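# Fit the spool piece between two spring-loaded pipe ends

## Task

Set the spool piece into the gap between the two pipe ends so that each of its ends is fully seated inside the raised ring on the flange it faces. The pipe ends are on springs and can be drawn back to open room for the spool. Any number of the three arms may be used. The fit only counts if it stays in place without the robots holding it. Finish by releasing everything and moving the arms away. For reference, the arm feet sit on the table top in the scene frame at: arm1 x=+0.55 y=+0.00 z=+0.72 facing +180 degrees; arm2 x=+0.00 y=+0.65 z=+0.72 facing -90; arm3 x=+0.00 y=-0.65 z=+0.72 facing +90 (angles counter-clockwise from +x).

## Robot and tools

Robots: three identical Kinova Gen3 arms named arm1, arm2 and arm3. Each has seven revolute joints, a Robotiq 2F-85 two-finger gripper and a wrist camera. The hand reaches roughly 1.0 m from the joint 1 axis when fully extended. Cameras: arm1_cam_wrist, arm2_cam_wrist, arm3_cam_wrist, and cam_high, which is fixed in the room.

Frame: a single scene frame shared by all, origin on the floor, +z up, metres. arm1 foot at (+0.55, 0, +0.72) facing +180 deg; arm2 at (0, +0.65, +0.72) facing -90 deg; arm3 at (0, -0.65, +0.72) facing +90 deg (angles counter-clockwise from +x). The hand point is midway between the fingertips; its z axis runs along the fingers and the fingers close along its y axis. No hand poses are printed; you command only joints.

Tool execute_actions: arguments "actions" (a list holding exactly one action, or empty) and optional "cameras". The action is an object keyed by robot name; under each name sits "joints", an object mapping joint names to absolute targets (not offsets). Keys: joint1_rad to joint7_rad in radians and gripper_m in metres. Ranges: joint1_rad, joint3_rad, joint5_rad, joint7_rad -69.115 to 69.115; joint2_rad -2.249 to 2.249; joint4_rad -2.579 to 2.579; joint6_rad -2.099 to 2.099; gripper_m 0 to 0.085 (fingertip gap; 0 is closed). Done tolerance is ±0.01 rad for joints and ±0.003 m for the gripper. You may name any subset of joints and robots; everything in one action starts at once and may finish at different moments. Example: {"arm1": {"joints": {"gripper_m": 0.05}}, "arm2": {"joints": {"joint1_rad": 0.3}}}.
Signs: joint1 positive turns the arm clockwise seen from above; at 0 the arm extends in its foot's facing direction. joint2 is the shoulder: 0 is upright, positive leans forward. joint3 twists the upper arm. joint4 is the elbow: 0 is straight; with joint3 at 0, positive bends the same way positive joint2 leans. joint5 twists the forearm. joint6 is the wrist: 0 is straight; with joint5 at 0, positive bends like positive joint4. joint7 rolls the hand, positive counter-clockwise viewed from behind the hand.
"cameras": list of camera names or "all"; omitted/null means all, [] means none. An empty actions list just reports state and images. Any unknown key, unknown camera or out-of-range number rejects the whole call and nothing moves.

Tool wait: {"seconds": 0 to 10}. Commands nothing new; returns the same report as an empty action.

Tool zoom_image: {"camera": one of the four names, "region": [x0, y0, x1, y1]} in pixels of that camera's latest full image, origin top-left, at most 504 by 504. Gives a sharper close-up.

Tool finished_scene: {"scene": the current scene number}. Irreversible; the result says whether the goal held, and may give a new task. Call it only once the spool is seated, released and the arms are clear.

Reading results: each robot's joint_positions, plus joint_status per commanded key. "done" means within tolerance (often slightly off; resending the same target won't move it). "off_target" means it stalled away from target and may still push. "contact_stop" or "time_out" means the joint gave up its target and holds where it stopped. "not_followed", with a "joint command not followed" line and usually a "cause:" line, means a collision-avoidance check blocked that arm's joints (its gripper target still runs); the arm may retry those targets on later actions until given passing targets. on_its_own lists motion you did not command. A "pictures" line lists the camera order of the images.

Motion behaviour: joints are speed- and acceleration-limited and synchronised to arrive together from rest; a reversing command stops them together. After big moves the arm may still be short of target when the result returns. The hand's path between postures can sweep wide. Joints or robots left out of an action may keep driving toward earlier targets without showing it. Between calls the robot holds the last command.

Hazards: the arm does not stop on contact and can push very hard. If contact torque reaches a joint's limit (joints 1 to 4: 47.5 N m; joints 5 to 7: 29.9 N m; held weight counts), that arm freezes for 10 s, drops the rest of its commands and holds. Holding loads heats motors: a MOTOR HOT line appears from 60 °C; at 75 °C an OVER-TEMPERATURE FAULT makes that arm brake weakly and sag, with unreached keys reported as "limit_stop_at_motor_heat" (resend the target). The collision check may react too late and ignores one arm's gripper or housing against another arm, so keep arms well apart; a hard press between robots is a serious failure. Objects touching robots are fine. Loose objects may occasionally be nudged by something. Avoid dropping, slamming or knocking the spool or pipe parts, and never push anything out of the work area. The spool must end up resting in both flange rings on its own.

Each tool is called after "Request:" by a JSON object that holds its "op" and its "data", one argument or row to a line.

## Session

Request:
{"op": "execute_actions", "data": {
  "actions": []
}}

Scene clock: 0.00 s.
arm1.joint_positions: joint1_rad=-0.010 joint2_rad=-0.397 joint3_rad=-0.073 joint4_rad=+1.513 joint5_rad=-0.034 joint6_rad=+2.027 joint7_rad=+1.477 gripper_m=+0.085
arm1.joint_status: not commanded
arm1.hand: x=+0.4297 y=-0.0018 z=+1.3101 quat_wxyz=(-0.002, +1.000, -0.007, +0.002) (m; scene frame)
arm2.joint_positions: joint1_rad=-0.012 joint2_rad=-0.398 joint3_rad=-0.075 joint4_rad=+1.514 joint5_rad=-0.035 joint6_rad=+2.024 joint7_rad=+1.480 gripper_m=+0.085
arm2.joint_status: not commanded
arm2.hand: x=+0.0008 y=+0.5305 z=+1.3075 quat_wxyz=(+0.000, -0.710, -0.704, +0.001) (m; scene frame)
arm3.joint_positions: joint1_rad=-0.009 joint2_rad=-0.395 joint3_rad=-0.077 joint4_rad=+1.514 joint5_rad=-0.035 joint6_rad=+2.021 joint7_rad=+1.478 gripper_m=+0.085
arm3.joint_status: not commanded
arm3.hand: x=-0.0069 y=-0.5220 z=+1.2259 quat_wxyz=(+0.005, +0.723, -0.691, +0.005) (m; scene frame)
pictures: arm1_cam_wrist, arm2_cam_wrist, arm3_cam_wrist, cam_high
Images, in order (width x height): arm1_cam_wrist 504x504, arm2_cam_wrist 504x504, arm3_cam_wrist 504x504, cam_high 504x504.

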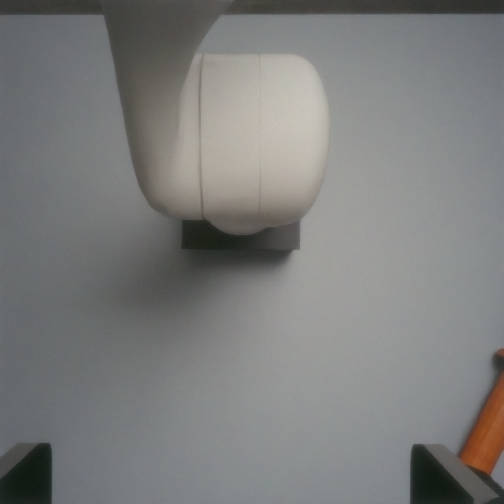

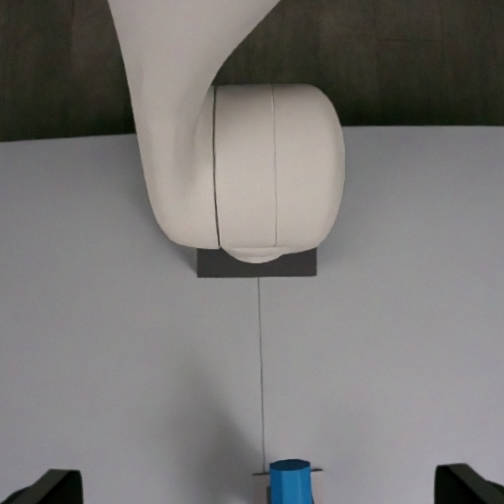

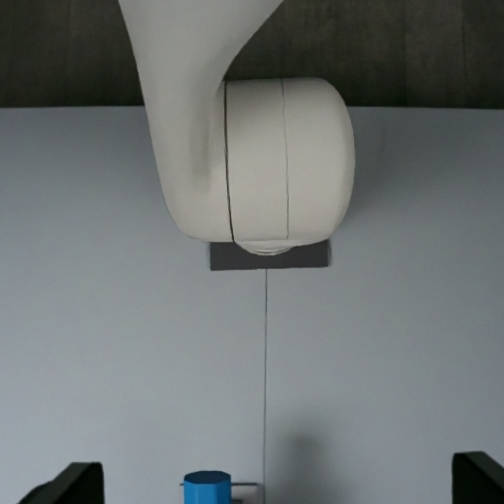

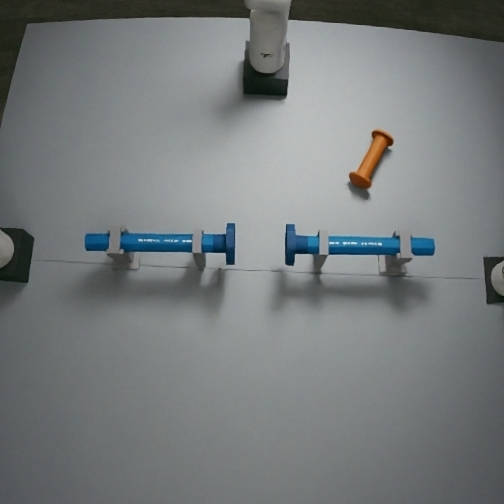

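Request:
{"op": "execute_actions", "data": {
  "actions": [
    {"arm1":{"joints":{"joint1_rad":-0.85,"joint2_rad":0.295,"joint4_rad":1.553,"joint6_rad":1.293}},"arm2":{"joints":{"joint2_rad":0.295,"joint4_rad":1.553,"joint6_rad":1.293}},"arm3":{"joints":{"joint2_rad":0.295,"joint4_rad":1.553,"joint6_rad":1.293}}}
  ]
}}

Request:
{"op": "zoom_image", "data": {
  "camera": "cam_high",
  "region": [150,100,450,320]
}}

Scene clock: 18.87 s.
arm1.joint_positions: joint1_rad=-0.850 joint2_rad=+0.295 joint3_rad=-0.074 joint4_rad=+1.553 joint5_rad=-0.034 joint6_rad=+1.293 joint7_rad=+1.477 gripper_m=+0.085
arm1.joint_status: all done
arm1.hand: x=+0.2766 y=-0.3270 z=+1.0983 quat_wxyz=(+0.022, +0.920, +0.391, +0.015) (m; scene frame)
arm2.joint_positions: joint1_rad=-0.012 joint2_rad=+0.295 joint3_rad=-0.075 joint4_rad=+1.553 joint5_rad=-0.035 joint6_rad=+1.293 joint7_rad=+1.480 gripper_m=+0.085
arm2.joint_status: all done
arm2.hand: x=+0.0155 y=+0.2260 z=+1.0984 quat_wxyz=(-0.018, -0.718, -0.695, -0.020) (m; scene frame)
arm3.joint_positions: joint1_rad=-0.009 joint2_rad=+0.295 joint3_rad=-0.077 joint4_rad=+1.553 joint5_rad=-0.035 joint6_rad=+1.293 joint7_rad=+1.478 gripper_m=+0.085
arm3.joint_status: all done
arm3.hand: x=-0.0387 y=-0.2234 z=+1.0131 quat_wxyz=(+0.026, +0.714, -0.699, -0.013) (m; scene frame)
pictures: arm1_cam_wrist, arm2_cam_wrist, arm3_cam_wrist, cam_high
Images, in order (width x height): arm1_cam_wrist 504x504, arm2_cam_wrist 504x504, arm3_cam_wrist 504x504, cam_high 504x504.

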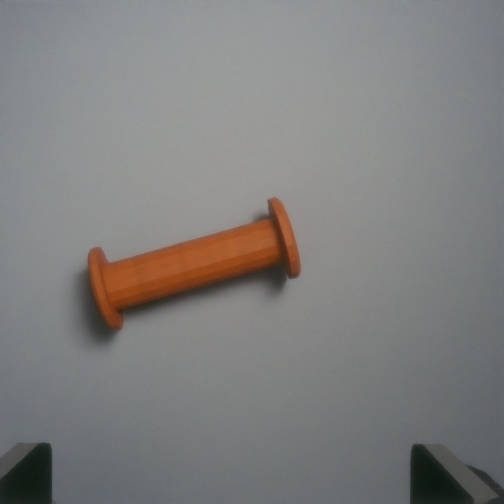

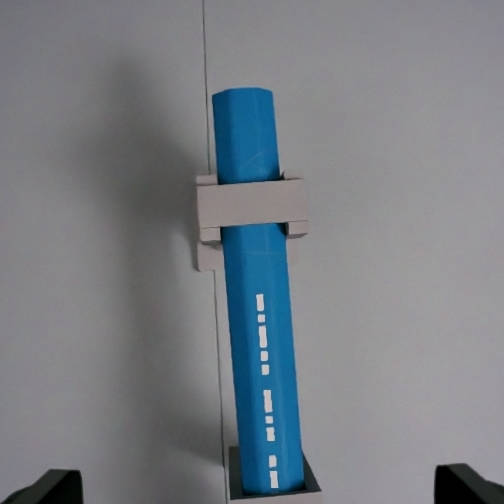

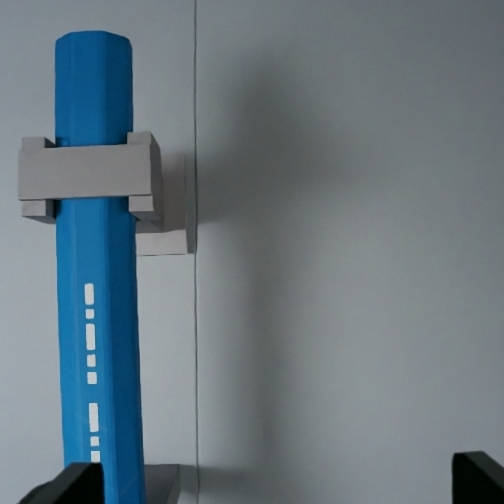

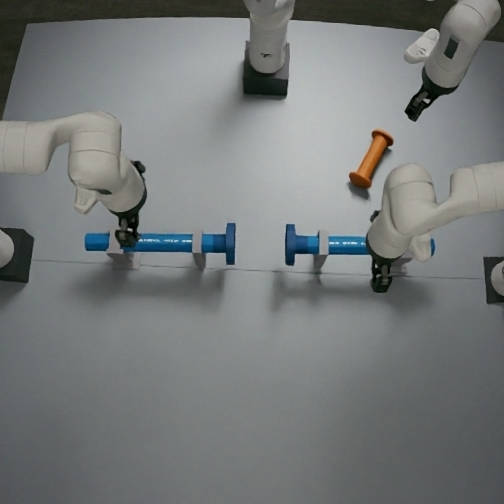

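Region (150, 100, 450, 320) of cam_high's 504x504 image, scaled by 1.680, with more detail than that image has; it fills the top 370 rows of this view, and the rest is white.

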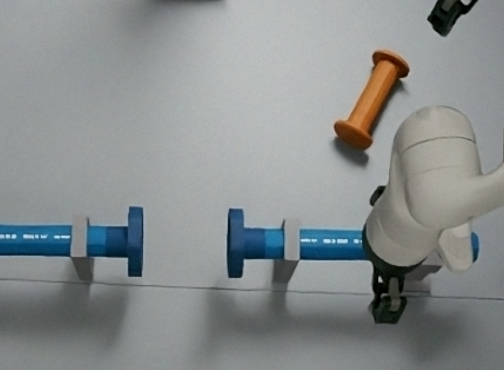

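Request:
{"op": "execute_actions", "data": {
  "actions": [
    {"arm1":{"joints":{"joint1_rad":-0.89,"joint2_rad":0.475,"joint3_rad":0,"joint4_rad":2.059,"joint5_rad":0,"joint6_rad":0.608,"joint7_rad":0.17}},"arm2":{"joints":{"joint1_rad":-0.15,"joint2_rad":0.46,"joint3_rad":0,"joint4_rad":1.937,"joint5_rad":0,"joint6_rad":0.745,"joint7_rad":1.42}},"arm3":{"joints":{"joint1_rad":0.07,"joint2_rad":0.325,"joint3_rad":0,"joint4_rad":1.809,"joint5_rad":0,"joint6_rad":1.007,"joint7_rad":1.6}}}
  ]
}}

Scene clock: 49.90 s.
arm1.joint_positions: joint1_rad=-0.890 joint2_rad=+0.475 joint3_rad=+0.000 joint4_rad=+2.059 joint5_rad=+0.000 joint6_rad=+0.608 joint7_rad=+0.170 gripper_m=+0.085
arm1.joint_status: all done
arm1.hand: x=+0.2930 y=-0.2706 z=+0.8978 quat_wxyz=(-0.004, +0.966, -0.259, +0.000) (m; scene frame)
arm2.joint_positions: joint1_rad=-0.150 joint2_rad=+0.460 joint3_rad=+0.000 joint4_rad=+1.937 joint5_rad=+0.000 joint6_rad=+0.745 joint7_rad=+1.420 gripper_m=+0.085
arm2.joint_status: all done
arm2.hand: x=+0.0292 y=+0.2506 z=+0.9272 quat_wxyz=(+0.001, -0.713, -0.701, +0.001) (m; scene frame)
arm3.joint_positions: joint1_rad=+0.070 joint2_rad=+0.325 joint3_rad=+0.000 joint4_rad=+1.809 joint5_rad=+0.000 joint6_rad=+1.007 joint7_rad=+1.600 gripper_m=+0.085
arm3.joint_status: all done
arm3.hand: x=+0.0361 y=-0.2477 z=+0.9275 quat_wxyz=(+0.004, +0.707, -0.707, +0.005) (m; scene frame)
pictures: arm1_cam_wrist, arm2_cam_wrist, arm3_cam_wrist, cam_high
Images, in order (width x height): arm1_cam_wrist 504x504, arm2_cam_wrist 504x504, arm3_cam_wrist 504x504, cam_high 504x504.

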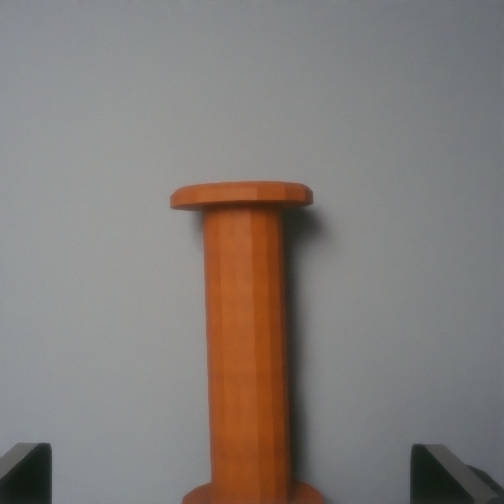

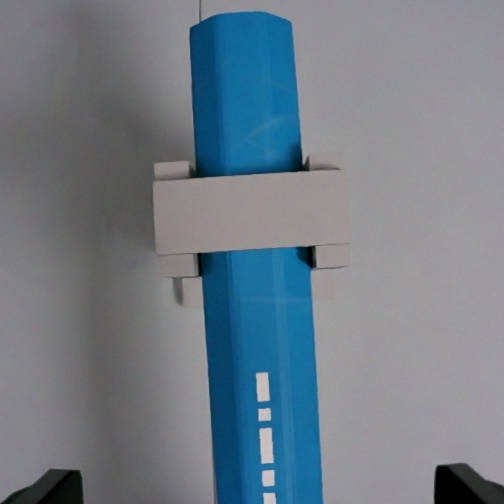

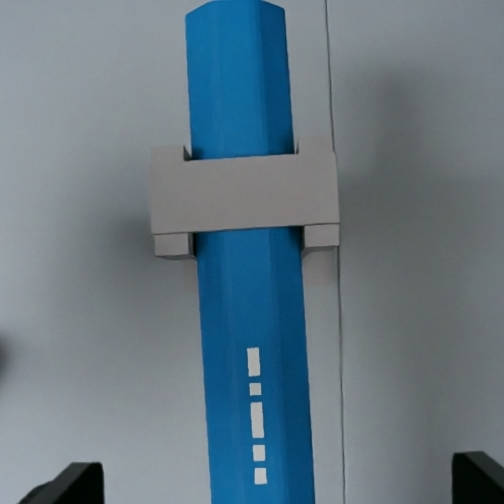

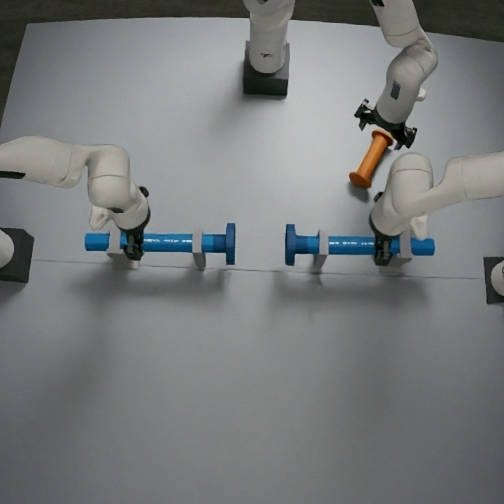

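Request:
{"op": "execute_actions", "data": {
  "actions": [
    {"arm1":{"joints":{"joint2_rad":0.837,"joint4_rad":2.114,"joint6_rad":0.19}},"arm2":{"joints":{"joint2_rad":0.693,"joint4_rad":1.947,"joint6_rad":0.501,"joint7_rad":1.43}},"arm3":{"joints":{"joint1_rad":0.085,"joint2_rad":0.518,"joint4_rad":1.885,"joint6_rad":0.738,"joint7_rad":1.64}}}
  ]
}}

Request:
{"op": "execute_actions", "data": {
  "actions": [
    {"arm1":{"joints":{"gripper_m":0}},"arm2":{"joints":{"gripper_m":0}},"arm3":{"joints":{"gripper_m":0}}}
  ]
}}

Scene clock: 66.87 s.
arm1.joint_positions: joint1_rad=-0.890 joint2_rad=+0.837 joint3_rad=+0.000 joint4_rad=+2.114 joint5_rad=+0.000 joint6_rad=+0.190 joint7_rad=+0.170 gripper_m=+0.085
arm1.joint_status: all done
arm1.hand: x=+0.2931 y=-0.2700 z=+0.7549 quat_wxyz=(-0.003, +0.966, -0.259, +0.000) (m; scene frame)
arm2.joint_positions: joint1_rad=-0.150 joint2_rad=+0.693 joint3_rad=+0.000 joint4_rad=+1.947 joint5_rad=+0.000 joint6_rad=+0.501 joint7_rad=+1.430 gripper_m=+0.085
arm2.joint_status: all done
arm2.hand: x=+0.0317 y=+0.2303 z=+0.8294 quat_wxyz=(+0.001, -0.709, -0.705, +0.001) (m; scene frame)
arm3.joint_positions: joint1_rad=+0.085 joint2_rad=+0.518 joint3_rad=+0.000 joint4_rad=+1.885 joint5_rad=+0.000 joint6_rad=+0.738 joint7_rad=+1.640 gripper_m=+0.085
arm3.joint_status: all done
arm3.hand: x=+0.0432 y=-0.2299 z=+0.8294 quat_wxyz=(+0.004, +0.716, -0.698, +0.005) (m; scene frame)
pictures: arm1_cam_wrist, arm2_cam_wrist, arm3_cam_wrist, cam_high
Images, in order (width x height): arm1_cam_wrist 504x504, arm2_cam_wrist 504x504, arm3_cam_wrist 504x504, cam_high 504x504.

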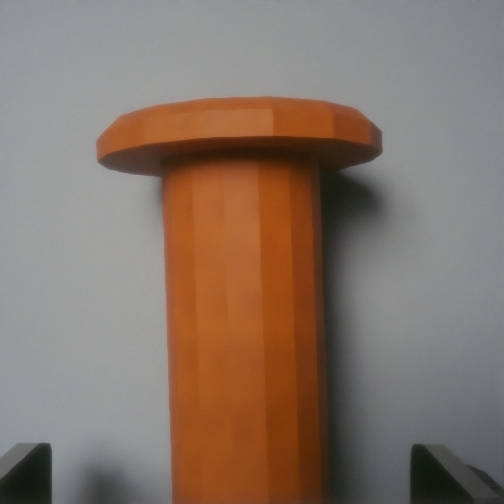

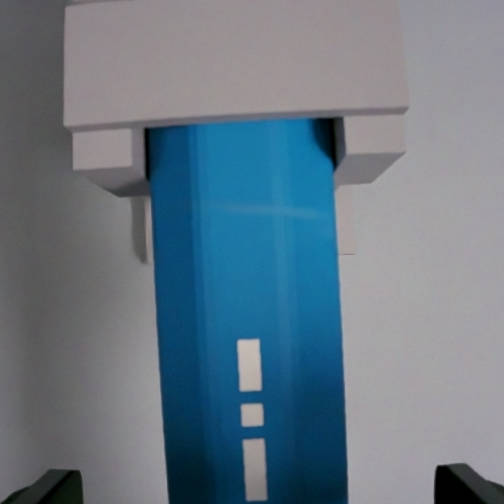

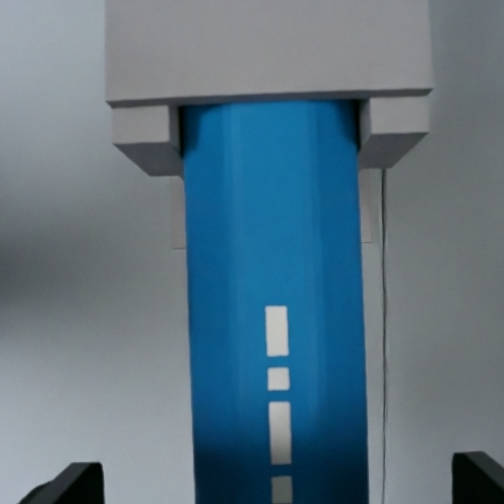

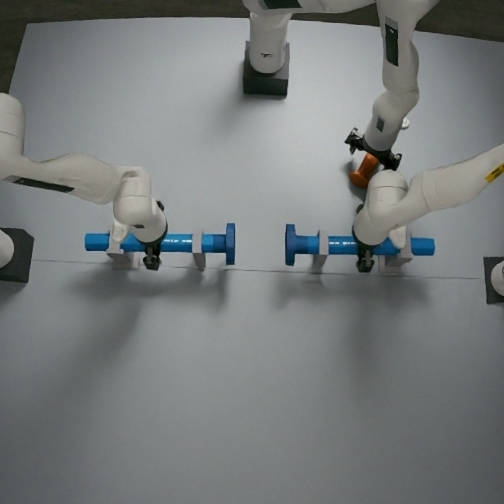

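Scene clock: 67.97 s.
arm1.joint_positions: joint1_rad=-0.890 joint2_rad=+0.835 joint3_rad=+0.000 joint4_rad=+2.114 joint5_rad=+0.000 joint6_rad=+0.190 joint7_rad=+0.170 gripper_m=+0.033
arm1.joint_status: gripper_m off_target (ended at +0.033, target +0.000)
arm1.hand: x=+0.2927 y=-0.2706 z=+0.7555 quat_wxyz=(-0.002, +0.966, -0.258, +0.000) (m; scene frame)
arm2.joint_positions: joint1_rad=-0.150 joint2_rad=+0.692 joint3_rad=+0.000 joint4_rad=+1.947 joint5_rad=+0.000 joint6_rad=+0.502 joint7_rad=+1.430 gripper_m=+0.038
arm2.joint_status: gripper_m off_target (ended at +0.038, target +0.000)
arm2.hand: x=+0.0320 y=+0.2303 z=+0.8299 quat_wxyz=(+0.001, -0.709, -0.705, +0.001) (m; scene frame)
arm3.joint_positions: joint1_rad=+0.085 joint2_rad=+0.517 joint3_rad=+0.000 joint4_rad=+1.885 joint5_rad=+0.000 joint6_rad=+0.739 joint7_rad=+1.640 gripper_m=+0.038
arm3.joint_status: gripper_m off_target (ended at +0.038, target +0.000)
arm3.hand: x=+0.0428 y=-0.2299 z=+0.8299 quat_wxyz=(+0.004, +0.716, -0.698, +0.005) (m; scene frame)
pictures: arm1_cam_wrist, arm2_cam_wrist, arm3_cam_wrist, cam_high
Images, in order (width x height): arm1_cam_wrist 504x504, arm2_cam_wrist 504x504, arm3_cam_wrist 504x504, cam_high 504x504.

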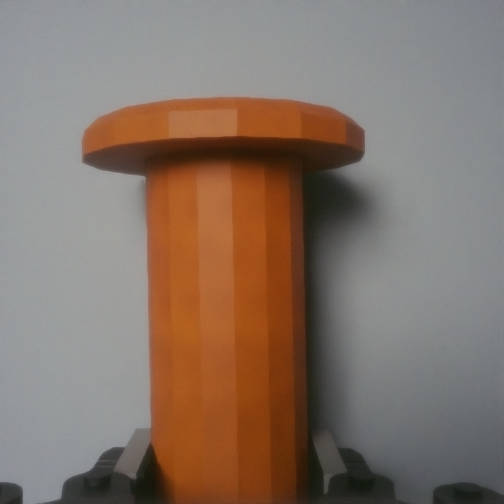

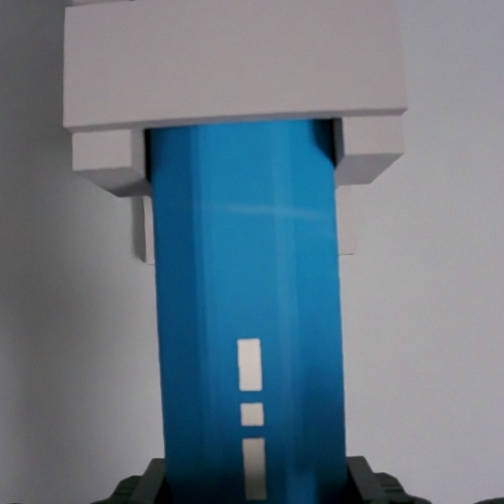

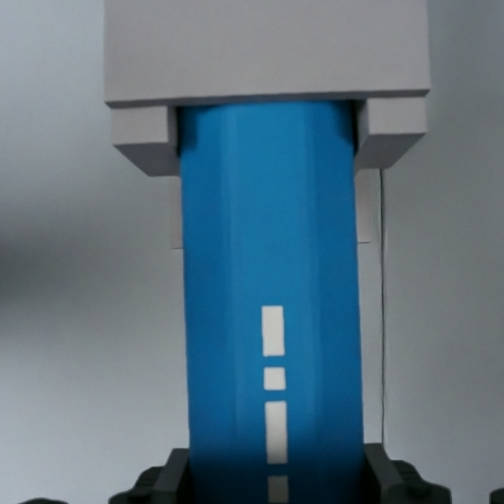

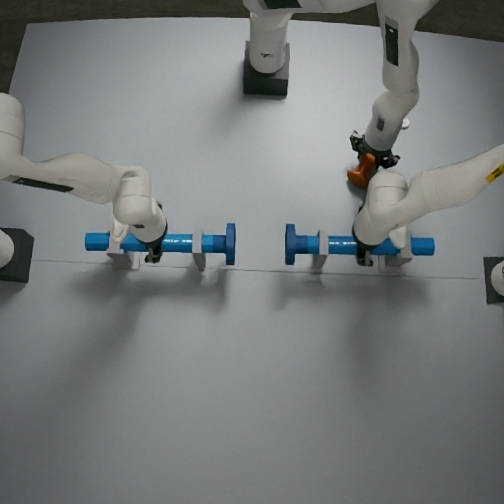

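Request:
{"op": "execute_actions", "data": {
  "actions": [
    {"arm1":{"joints":{"joint1_rad":-0.5,"joint2_rad":0.475,"joint4_rad":2.059,"joint6_rad":0.608}}}
  ],
  "cameras": []
}}

Request:
{"op": "execute_actions", "data": {
  "actions": [
    {"arm1":{"joints":{"joint1_rad":-0.07,"joint2_rad":0.645,"joint4_rad":1.528,"joint6_rad":0.968,"joint7_rad":-0.035}},"arm2":{"joints":{"joint1_rad":-0.158,"joint2_rad":0.658,"joint4_rad":2.048,"joint6_rad":0.435}},"arm3":{"joints":{"joint1_rad":0.09,"joint2_rad":0.468,"joint4_rad":1.983,"joint6_rad":0.69}}}
  ]
}}

Scene clock: 79.53 s.
arm1.joint_positions: joint1_rad=-0.500 joint2_rad=+0.476 joint3_rad=+0.000 joint4_rad=+2.060 joint5_rad=+0.000 joint6_rad=+0.608 joint7_rad=+0.170 gripper_m=+0.033
arm1.joint_status: all done
arm1.hand: x=+0.2102 y=-0.1525 z=+0.8977 quat_wxyz=(-0.004, +0.898, -0.441, +0.000) (m; scene frame)
arm2.joint_positions: joint1_rad=-0.150 joint2_rad=+0.692 joint3_rad=+0.000 joint4_rad=+1.947 joint5_rad=+0.000 joint6_rad=+0.502 joint7_rad=+1.430 gripper_m=+0.038
arm2.joint_status: not commanded
arm2.hand: x=+0.0320 y=+0.2303 z=+0.8299 quat_wxyz=(+0.001, -0.709, -0.705, +0.001) (m; scene frame)
arm3.joint_positions: joint1_rad=+0.085 joint2_rad=+0.517 joint3_rad=+0.000 joint4_rad=+1.885 joint5_rad=+0.000 joint6_rad=+0.739 joint7_rad=+1.640 gripper_m=+0.038
arm3.joint_status: not commanded
arm3.hand: x=+0.0428 y=-0.2299 z=+0.8299 quat_wxyz=(+0.004, +0.716, -0.698, +0.005) (m; scene frame)
pictures: none
No camera images: the call's "cameras" was empty. Leave "cameras" out to get every camera's image.

Scene clock: 81.87 s.
arm1.joint_positions: joint1_rad=-0.070 joint2_rad=+0.647 joint3_rad=+0.000 joint4_rad=+1.529 joint5_rad=+0.000 joint6_rad=+0.968 joint7_rad=-0.035 gripper_m=+0.033
arm1.joint_status: all done
arm1.hand: x=+0.0376 y=-0.0054 z=+0.9398 quat_wxyz=(-0.004, +0.715, -0.699, -0.001) (m; scene frame)
arm2.joint_positions: joint1_rad=-0.157 joint2_rad=+0.660 joint3_rad=+0.001 joint4_rad=+2.033 joint5_rad=+0.000 joint6_rad=+0.421 joint7_rad=+1.430 gripper_m=+0.038
arm2.joint_status: joint4_rad time_out (moved +0.086 of +0.101); joint6_rad time_out (moved -0.081 of -0.067); the others done
arm2.hand: x=+0.0319 y=+0.2476 z=+0.8304 quat_wxyz=(-0.010, -0.707, -0.707, +0.010) (m; scene frame)
arm3.joint_positions: joint1_rad=+0.088 joint2_rad=+0.473 joint3_rad=-0.001 joint4_rad=+1.969 joint5_rad=+0.000 joint6_rad=+0.675 joint7_rad=+1.640 gripper_m=+0.038
arm3.joint_status: joint4_rad time_out (moved +0.084 of +0.098); joint6_rad time_out (moved -0.064 of -0.049); the others done
arm3.hand: x=+0.0430 y=-0.2483 z=+0.8305 quat_wxyz=(-0.005, +0.715, -0.699, -0.003) (m; scene frame)
pictures: arm1_cam_wrist, arm2_cam_wrist, arm3_cam_wrist, cam_high
Images, in order (width x height): arm1_cam_wrist 504x504, arm2_cam_wrist 504x504, arm3_cam_wrist 504x504, cam_high 504x504.

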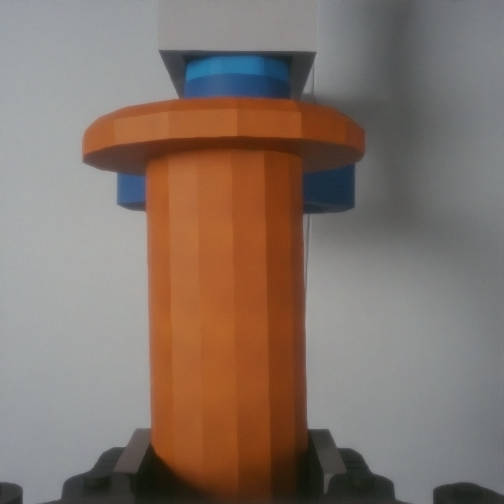

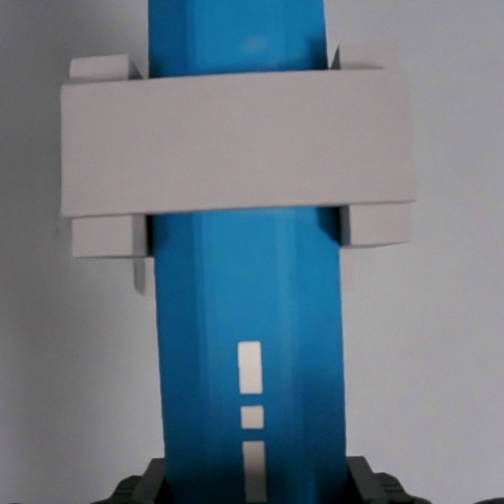

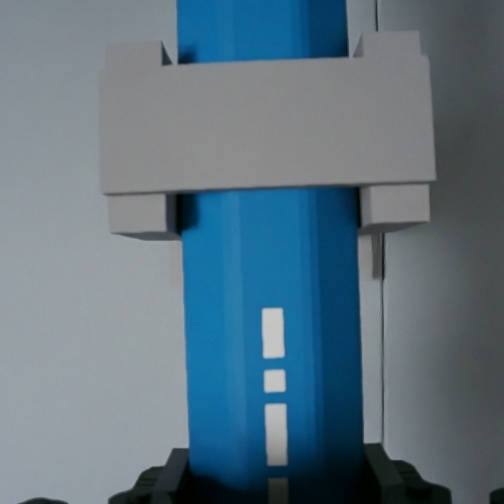

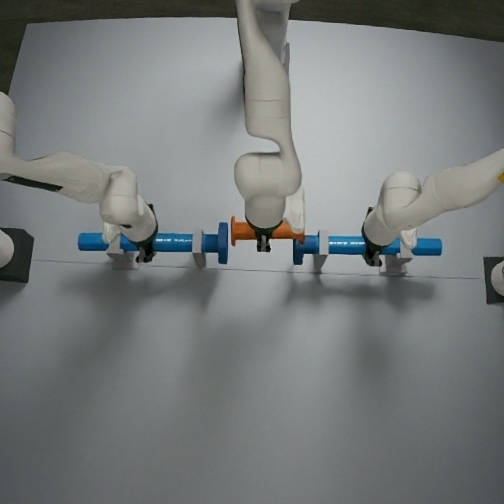

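Request:
{"op": "execute_actions", "data": {
  "actions": [
    {"arm1":{"joints":{"joint1_rad":-0.046,"joint2_rad":0.668,"joint4_rad":1.546,"joint6_rad":0.928,"joint7_rad":-0.011}}}
  ],
  "cameras": ["arm1_cam_wrist","cam_high"]
}}

Request:
{"op": "zoom_image", "data": {
  "camera": "cam_high",
  "region": [200,190,330,280]
}}

Scene clock: 94.33 s.
arm1.joint_positions: joint1_rad=-0.046 joint2_rad=+0.670 joint3_rad=+0.000 joint4_rad=+1.547 joint5_rad=+0.000 joint6_rad=+0.928 joint7_rad=-0.011 gripper_m=+0.033
arm1.joint_status: all done
arm1.hand: x=+0.0378 y=+0.0070 z=+0.9235 quat_wxyz=(-0.004, +0.715, -0.699, +0.000) (m; scene frame)
arm2.joint_positions: joint1_rad=-0.157 joint2_rad=+0.660 joint3_rad=+0.001 joint4_rad=+2.033 joint5_rad=+0.000 joint6_rad=+0.421 joint7_rad=+1.430 gripper_m=+0.038
arm2.joint_status: not commanded
arm2.hand: x=+0.0319 y=+0.2476 z=+0.8304 quat_wxyz=(-0.010, -0.707, -0.707, +0.010) (m; scene frame)
arm3.joint_positions: joint1_rad=+0.088 joint2_rad=+0.473 joint3_rad=-0.001 joint4_rad=+1.969 joint5_rad=+0.000 joint6_rad=+0.675 joint7_rad=+1.640 gripper_m=+0.038
arm3.joint_status: not commanded
arm3.hand: x=+0.0430 y=-0.2483 z=+0.8305 quat_wxyz=(-0.005, +0.715, -0.699, -0.003) (m; scene frame)
pictures: arm1_cam_wrist, cam_high
Images, in order (width x height): arm1_cam_wrist 504x504, cam_high 504x504.

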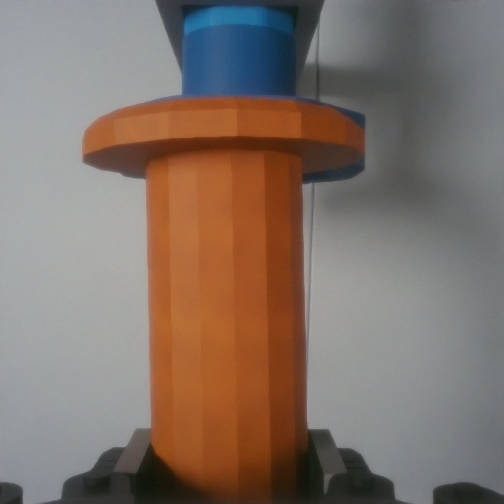

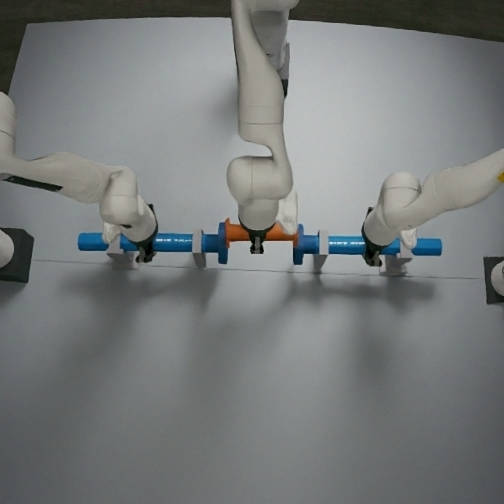

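Region (200, 190, 330, 280) of cam_high's 504x504 image, scaled by 3.877, with more detail than that image has; it fills the top 349 rows of this view, and the rest is white.

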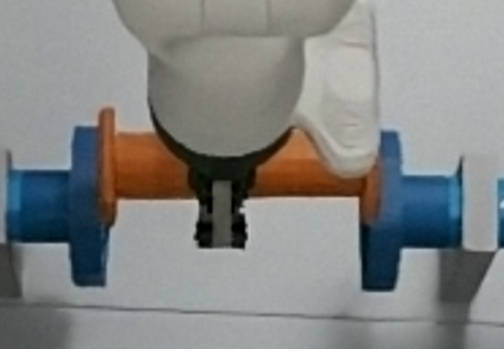

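Request:
{"op": "execute_actions", "data": {
  "actions": [
    {"arm1":{"joints":{"joint2_rad":0.819,"joint4_rad":1.614,"joint6_rad":0.7}}}
  ],
  "cameras": ["arm1_cam_wrist","cam_high"]
}}

Request:
{"op": "zoom_image", "data": {
  "camera": "cam_high",
  "region": [200,190,330,280]
}}

Scene clock: 101.83 s.
arm1.joint_positions: joint1_rad=-0.046 joint2_rad=+0.821 joint3_rad=+0.000 joint4_rad=+1.615 joint5_rad=+0.000 joint6_rad=+0.700 joint7_rad=-0.011 gripper_m=+0.033
arm1.joint_status: all done
arm1.hand: x=+0.0356 y=+0.0075 z=+0.8305 quat_wxyz=(-0.001, +0.715, -0.699, -0.003) (m; scene frame)
arm2.joint_positions: joint1_rad=-0.157 joint2_rad=+0.660 joint3_rad=+0.001 joint4_rad=+2.033 joint5_rad=+0.000 joint6_rad=+0.421 joint7_rad=+1.430 gripper_m=+0.038
arm2.joint_status: not commanded
arm2.hand: x=+0.0319 y=+0.2476 z=+0.8304 quat_wxyz=(-0.010, -0.707, -0.707, +0.010) (m; scene frame)
arm3.joint_positions: joint1_rad=+0.088 joint2_rad=+0.473 joint3_rad=-0.001 joint4_rad=+1.969 joint5_rad=+0.000 joint6_rad=+0.675 joint7_rad=+1.640 gripper_m=+0.038
arm3.joint_status: not commanded
arm3.hand: x=+0.0430 y=-0.2484 z=+0.8305 quat_wxyz=(-0.005, +0.715, -0.699, -0.003) (m; scene frame)
pictures: arm1_cam_wrist, cam_high
Images, in order (width x height): arm1_cam_wrist 504x504, cam_high 504x504.

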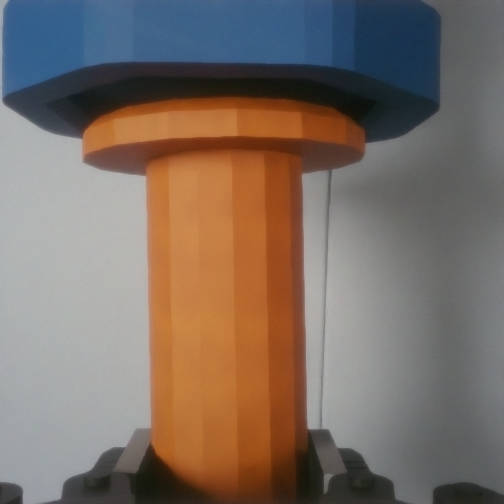

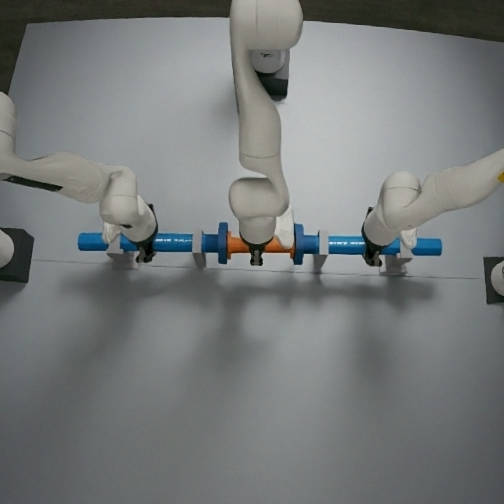

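Region (200, 190, 330, 280) of cam_high's 504x504 image, scaled by 3.877, with more detail than that image has; it fills the top 349 rows of this view, and the rest is white.

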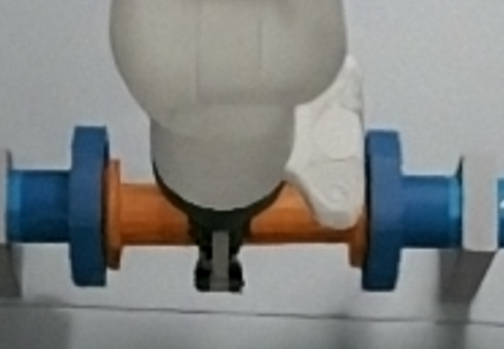

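Request:
{"op": "execute_actions", "data": {
  "actions": [
    {"arm1":{"joints":{"joint2_rad":0.798,"joint4_rad":1.607,"joint6_rad":0.736}}}
  ],
  "cameras": []
}}

Request:
{"op": "execute_actions", "data": {
  "actions": [
    {"arm2":{"joints":{"joint1_rad":-0.151,"joint2_rad":0.687,"joint4_rad":1.964,"joint6_rad":0.49}},"arm3":{"joints":{"joint1_rad":0.085,"joint2_rad":0.51,"joint4_rad":1.901,"joint6_rad":0.73}}}
  ],
  "cameras": ["arm1_cam_wrist","cam_high"]
}}

Request:
{"op": "zoom_image", "data": {
  "camera": "cam_high",
  "region": [200,190,330,280]
}}

Scene clock: 115.80 s.
arm1.joint_positions: joint1_rad=-0.046 joint2_rad=+0.800 joint3_rad=+0.000 joint4_rad=+1.608 joint5_rad=+0.000 joint6_rad=+0.736 joint7_rad=-0.011 gripper_m=+0.033
arm1.joint_status: all done
arm1.hand: x=+0.0376 y=+0.0075 z=+0.8426 quat_wxyz=(-0.004, +0.715, -0.699, -0.001) (m; scene frame)
arm2.joint_positions: joint1_rad=-0.157 joint2_rad=+0.660 joint3_rad=+0.001 joint4_rad=+2.033 joint5_rad=+0.000 joint6_rad=+0.421 joint7_rad=+1.430 gripper_m=+0.038
arm2.joint_status: not commanded
arm2.hand: x=+0.0319 y=+0.2476 z=+0.8304 quat_wxyz=(-0.010, -0.707, -0.707, +0.010) (m; scene frame)
arm3.joint_positions: joint1_rad=+0.088 joint2_rad=+0.473 joint3_rad=-0.001 joint4_rad=+1.969 joint5_rad=+0.000 joint6_rad=+0.675 joint7_rad=+1.640 gripper_m=+0.038
arm3.joint_status: not commanded
arm3.hand: x=+0.0430 y=-0.2484 z=+0.8305 quat_wxyz=(-0.005, +0.715, -0.699, -0.003) (m; scene frame)
pictures: none
No camera images: the call's "cameras" was empty. Leave "cameras" out to get every camera's image.

Scene clock: 117.97 s.
arm1.joint_positions: joint1_rad=-0.046 joint2_rad=+0.803 joint3_rad=+0.000 joint4_rad=+1.608 joint5_rad=+0.000 joint6_rad=+0.735 joint7_rad=-0.011 gripper_m=+0.033
arm1.joint_status: not commanded
arm1.hand: x=+0.0378 y=+0.0080 z=+0.8412 quat_wxyz=(-0.005, +0.715, -0.699, +0.000) (m; scene frame)
arm2.joint_positions: joint1_rad=-0.154 joint2_rad=+0.680 joint3_rad=-0.001 joint4_rad=+1.979 joint5_rad=+0.000 joint6_rad=+0.505 joint7_rad=+1.431 gripper_m=+0.038
arm2.joint_status: joint4_rad time_out (moved -0.054 of -0.069); joint6_rad time_out (moved +0.084 of +0.069); the others done
arm2.hand: x=+0.0318 y=+0.2471 z=+0.8299 quat_wxyz=(+0.010, -0.707, -0.707, -0.006) (m; scene frame)
arm3.joint_positions: joint1_rad=+0.086 joint2_rad=+0.501 joint3_rad=+0.000 joint4_rad=+1.916 joint5_rad=+0.000 joint6_rad=+0.748 joint7_rad=+1.640 gripper_m=+0.038
arm3.joint_status: joint4_rad time_out (moved -0.053 of -0.068); joint6_rad time_out (moved +0.073 of +0.055); the others done
arm3.hand: x=+0.0430 y=-0.2471 z=+0.8302 quat_wxyz=(+0.013, +0.715, -0.699, +0.013) (m; scene frame)
pictures: arm1_cam_wrist, cam_high
Images, in order (width x height): arm1_cam_wrist 504x504, cam_high 504x504.

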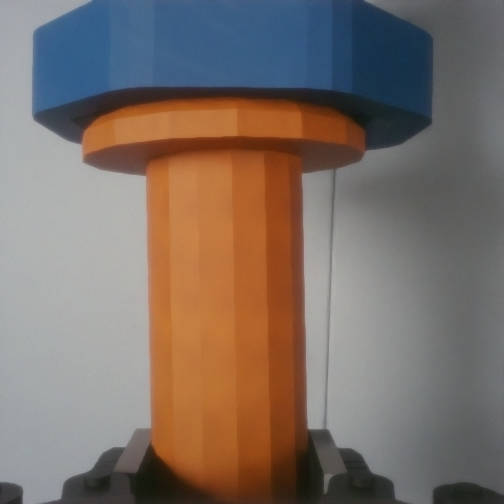

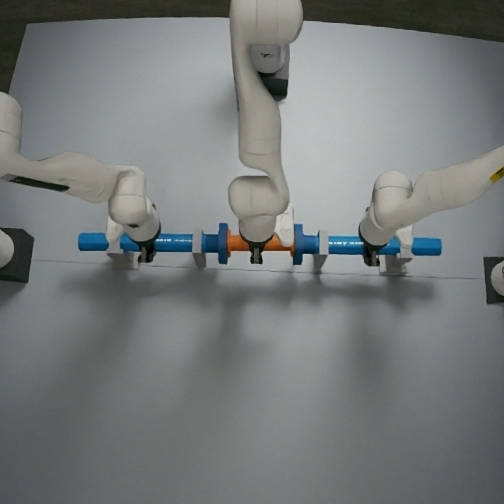

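Region (200, 190, 330, 280) of cam_high's 504x504 image, scaled by 3.877, with more detail than that image has; it fills the top 349 rows of this view, and the rest is white.

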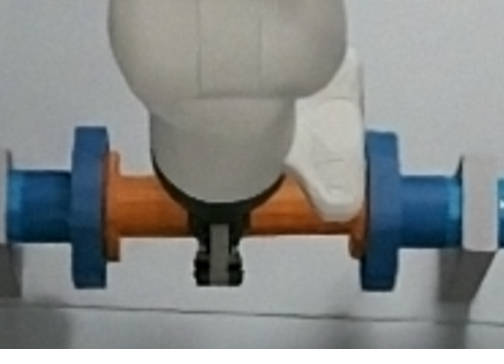

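Request:
{"op": "execute_actions", "data": {
  "actions": [
    {"arm2":{"joints":{"joint1_rad":-0.157,"joint2_rad":0.66,"joint4_rad":2.033,"joint6_rad":0.421}},"arm3":{"joints":{"joint2_rad":0.473,"joint4_rad":1.969,"joint6_rad":0.675}}}
  ],
  "cameras": []
}}

Request:
{"op": "execute_actions", "data": {
  "actions": [
    {"arm1":{"joints":{"joint2_rad":0.804,"joint4_rad":1.609,"joint6_rad":0.72}}}
  ],
  "cameras": ["arm1_cam_wrist"]
}}

Request:
{"op": "execute_actions", "data": {
  "actions": [
    {"arm2":{"joints":{"joint1_rad":-0.151,"joint2_rad":0.68,"joint4_rad":1.985,"joint6_rad":0.476}},"arm3":{"joints":{"joint2_rad":0.499,"joint4_rad":1.922,"joint6_rad":0.72}}}
  ],
  "cameras": ["arm1_cam_wrist","cam_high"]
}}

Scene clock: 131.00 s.
arm1.joint_positions: joint1_rad=-0.046 joint2_rad=+0.800 joint3_rad=+0.000 joint4_rad=+1.607 joint5_rad=+0.000 joint6_rad=+0.736 joint7_rad=-0.011 gripper_m=+0.033
arm1.joint_status: not commanded
arm1.hand: x=+0.0374 y=+0.0078 z=+0.8426 quat_wxyz=(-0.004, +0.715, -0.699, -0.001) (m; scene frame)
arm2.joint_positions: joint1_rad=-0.157 joint2_rad=+0.661 joint3_rad=+0.001 joint4_rad=+2.032 joint5_rad=+0.000 joint6_rad=+0.421 joint7_rad=+1.430 gripper_m=+0.038
arm2.joint_status: all done
arm2.hand: x=+0.0318 y=+0.2469 z=+0.8304 quat_wxyz=(-0.010, -0.707, -0.707, +0.010) (m; scene frame)
arm3.joint_positions: joint1_rad=+0.086 joint2_rad=+0.474 joint3_rad=+0.000 joint4_rad=+1.967 joint5_rad=+0.000 joint6_rad=+0.674 joint7_rad=+1.640 gripper_m=+0.038
arm3.joint_status: all done
arm3.hand: x=+0.0429 y=-0.2473 z=+0.8306 quat_wxyz=(-0.005, +0.716, -0.699, -0.003) (m; scene frame)
pictures: none
No camera images: the call's "cameras" was empty. Leave "cameras" out to get every camera's image.

Scene clock: 131.57 s.
arm1.joint_positions: joint1_rad=-0.046 joint2_rad=+0.806 joint3_rad=+0.000 joint4_rad=+1.610 joint5_rad=+0.000 joint6_rad=+0.720 joint7_rad=-0.011 gripper_m=+0.033
arm1.joint_status: all done
arm1.hand: x=+0.0353 y=+0.0073 z=+0.8391 quat_wxyz=(-0.001, +0.715, -0.699, -0.003) (m; scene frame)
arm2.joint_positions: joint1_rad=-0.157 joint2_rad=+0.661 joint3_rad=+0.001 joint4_rad=+2.030 joint5_rad=+0.000 joint6_rad=+0.419 joint7_rad=+1.430 gripper_m=+0.038
arm2.joint_status: not commanded
arm2.hand: x=+0.0319 y=+0.2456 z=+0.8305 quat_wxyz=(-0.011, -0.707, -0.707, +0.011) (m; scene frame)
arm3.joint_positions: joint1_rad=+0.086 joint2_rad=+0.475 joint3_rad=+0.000 joint4_rad=+1.966 joint5_rad=+0.000 joint6_rad=+0.673 joint7_rad=+1.640 gripper_m=+0.038
arm3.joint_status: not commanded
arm3.hand: x=+0.0426 y=-0.2462 z=+0.8306 quat_wxyz=(-0.006, +0.716, -0.698, -0.004) (m; scene frame)
pictures: arm1_cam_wrist
Images, in order (width x height): arm1_cam_wrist 504x504.

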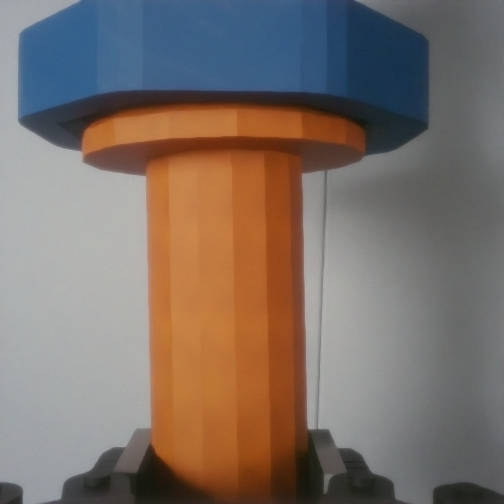

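Scene clock: 132.40 s.
arm1.joint_positions: joint1_rad=-0.046 joint2_rad=+0.811 joint3_rad=+0.000 joint4_rad=+1.611 joint5_rad=+0.000 joint6_rad=+0.719 joint7_rad=-0.011 gripper_m=+0.033
arm1.joint_status: not commanded
arm1.hand: x=+0.0368 y=+0.0074 z=+0.8361 quat_wxyz=(-0.003, +0.715, -0.699, -0.002) (m; scene frame)
arm2.joint_positions: joint1_rad=-0.152 joint2_rad=+0.677 joint3_rad=-0.001 joint4_rad=+1.986 joint5_rad=+0.000 joint6_rad=+0.478 joint7_rad=+1.430 gripper_m=+0.038
arm2.joint_status: all done
arm2.hand: x=+0.0316 y=+0.2418 z=+0.8303 quat_wxyz=(+0.000, -0.708, -0.706, +0.001) (m; scene frame)
arm3.joint_positions: joint1_rad=+0.086 joint2_rad=+0.497 joint3_rad=+0.000 joint4_rad=+1.923 joint5_rad=+0.000 joint6_rad=+0.722 joint7_rad=+1.640 gripper_m=+0.038
arm3.joint_status: all done
arm3.hand: x=+0.0430 y=-0.2417 z=+0.8305 quat_wxyz=(+0.004, +0.716, -0.699, +0.005) (m; scene frame)
pictures: arm1_cam_wrist, cam_high
Images, in order (width x height): arm1_cam_wrist 504x504, cam_high 504x504.

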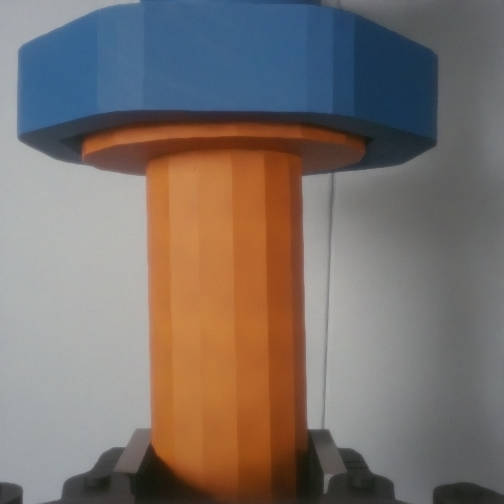

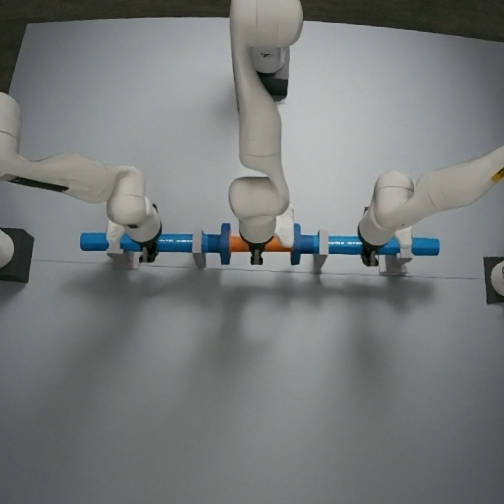

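Entering; chamfer guides it downward.

Request:
{"op": "execute_actions", "data": {
  "actions": [
    {"arm1":{"joints":{"joint2_rad":0.814,"joint4_rad":1.612,"joint6_rad":0.707}},"arm2":{"joints":{"joint2_rad":0.689,"joint4_rad":1.957,"joint6_rad":0.494}},"arm3":{"joints":{"joint2_rad":0.513,"joint4_rad":1.895,"joint6_rad":0.733}}}
  ],
  "cameras": ["arm1_cam_wrist"]
}}

Request:
{"op": "execute_actions", "data": {
  "actions": [
    {"arm1":{"joints":{"gripper_m":0.085}},"arm2":{"joints":{"gripper_m":0.085}},"arm3":{"joints":{"gripper_m":0.085}}}
  ],
  "cameras": []
}}

Request:
{"op": "execute_actions", "data": {
  "actions": [
    {"arm1":{"joints":{"joint2_rad":0.35,"joint6_rad":1.1}},"arm2":{"joints":{"joint2_rad":0.25,"joint6_rad":0.9}},"arm3":{"joints":{"joint2_rad":0.1,"joint6_rad":1.1}}}
  ],
  "cameras": ["arm1_cam_wrist","cam_high"]
}}

Scene clock: 148.40 s.
arm1.joint_positions: joint1_rad=-0.045 joint2_rad=+0.816 joint3_rad=+0.000 joint4_rad=+1.614 joint5_rad=-0.001 joint6_rad=+0.708 joint7_rad=-0.012 gripper_m=+0.033
arm1.joint_status: all done
arm1.hand: x=+0.0366 y=+0.0078 z=+0.8330 quat_wxyz=(-0.002, +0.714, -0.700, -0.002) (m; scene frame)
arm2.joint_positions: joint1_rad=-0.152 joint2_rad=+0.685 joint3_rad=-0.001 joint4_rad=+1.965 joint5_rad=-0.001 joint6_rad=+0.503 joint7_rad=+1.430 gripper_m=+0.038
arm2.joint_status: all done
arm2.hand: x=+0.0318 y=+0.2393 z=+0.8299 quat_wxyz=(+0.005, -0.709, -0.705, -0.003) (m; scene frame)
arm3.joint_positions: joint1_rad=+0.086 joint2_rad=+0.508 joint3_rad=+0.000 joint4_rad=+1.902 joint5_rad=+0.001 joint6_rad=+0.743 joint7_rad=+1.641 gripper_m=+0.038
arm3.joint_status: all done
arm3.hand: x=+0.0430 y=-0.2391 z=+0.8299 quat_wxyz=(+0.009, +0.716, -0.698, +0.009) (m; scene frame)
pictures: arm1_cam_wrist
Images, in order (width x height): arm1_cam_wrist 504x504.

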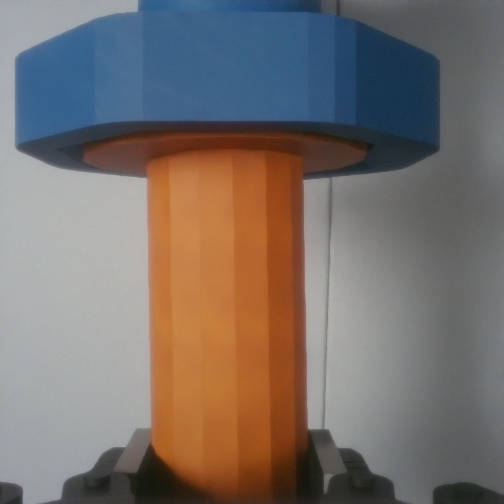

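Scene clock: 149.63 s.
arm1.joint_positions: joint1_rad=-0.046 joint2_rad=+0.814 joint3_rad=+0.000 joint4_rad=+1.612 joint5_rad=+0.000 joint6_rad=+0.707 joint7_rad=-0.011 gripper_m=+0.085
arm1.joint_status: all done
arm1.hand: x=+0.0346 y=+0.0075 z=+0.8345 quat_wxyz=(+0.000, +0.715, -0.699, -0.004) (m; scene frame)
arm2.joint_positions: joint1_rad=-0.151 joint2_rad=+0.689 joint3_rad=+0.000 joint4_rad=+1.957 joint5_rad=+0.000 joint6_rad=+0.494 joint7_rad=+1.430 gripper_m=+0.085
arm2.joint_status: all done
arm2.hand: x=+0.0317 y=+0.2330 z=+0.8296 quat_wxyz=(+0.000, -0.709, -0.705, +0.002) (m; scene frame)
arm3.joint_positions: joint1_rad=+0.086 joint2_rad=+0.513 joint3_rad=+0.000 joint4_rad=+1.895 joint5_rad=+0.000 joint6_rad=+0.733 joint7_rad=+1.640 gripper_m=+0.085
arm3.joint_status: all done
arm3.hand: x=+0.0435 y=-0.2329 z=+0.8295 quat_wxyz=(+0.004, +0.716, -0.699, +0.005) (m; scene frame)
pictures: none
No camera images: the call's "cameras" was empty. Leave "cameras" out to get every camera's image.

Scene clock: 151.43 s.
arm1.joint_positions: joint1_rad=-0.046 joint2_rad=+0.350 joint3_rad=+0.000 joint4_rad=+1.612 joint5_rad=+0.000 joint6_rad=+1.100 joint7_rad=-0.011 gripper_m=+0.085
arm1.joint_status: all done
arm1.hand: x=+0.0892 y=+0.0079 z=+1.0593 quat_wxyz=(+0.026, +0.715, -0.699, -0.029) (m; scene frame)
arm2.joint_positions: joint1_rad=-0.151 joint2_rad=+0.250 joint3_rad=+0.000 joint4_rad=+1.957 joint5_rad=+0.000 joint6_rad=+0.900 joint7_rad=+1.430 gripper_m=+0.085
arm2.joint_status: all done
arm2.hand: x=+0.0256 y=+0.2823 z=+1.0024 quat_wxyz=(-0.013, -0.709, -0.705, +0.012) (m; scene frame)
arm3.joint_positions: joint1_rad=+0.086 joint2_rad=+0.100 joint3_rad=+0.000 joint4_rad=+1.895 joint5_rad=+0.000 joint6_rad=+1.100 joint7_rad=+1.640 gripper_m=+0.085
arm3.joint_status: all done
arm3.hand: x=+0.0399 y=-0.3048 z=+0.9869 quat_wxyz=(-0.013, +0.715, -0.698, -0.010) (m; scene frame)
pictures: arm1_cam_wrist, cam_high
Images, in order (width x height): arm1_cam_wrist 504x504, cam_high 504x504.

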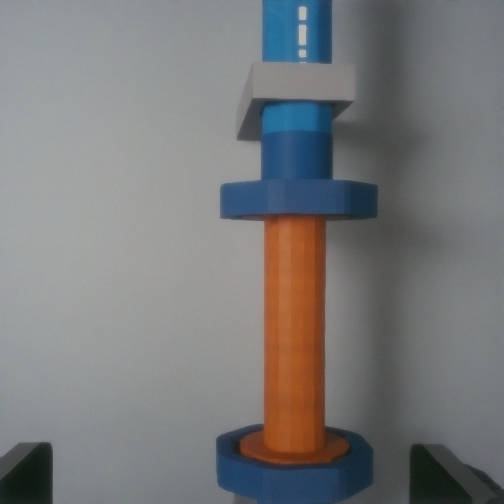

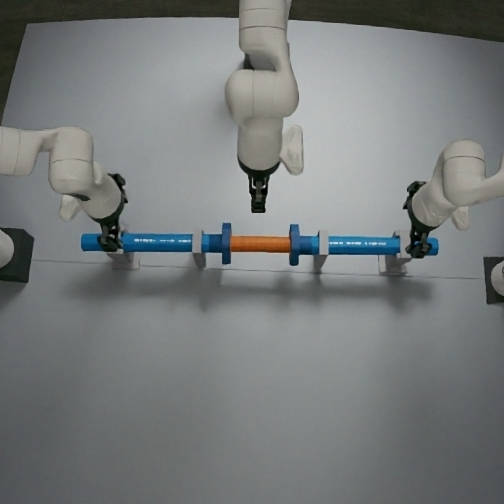

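Request:
{"op": "finished_scene", "data": {
  "scene": 1
}}

The scene is finished: the task was done.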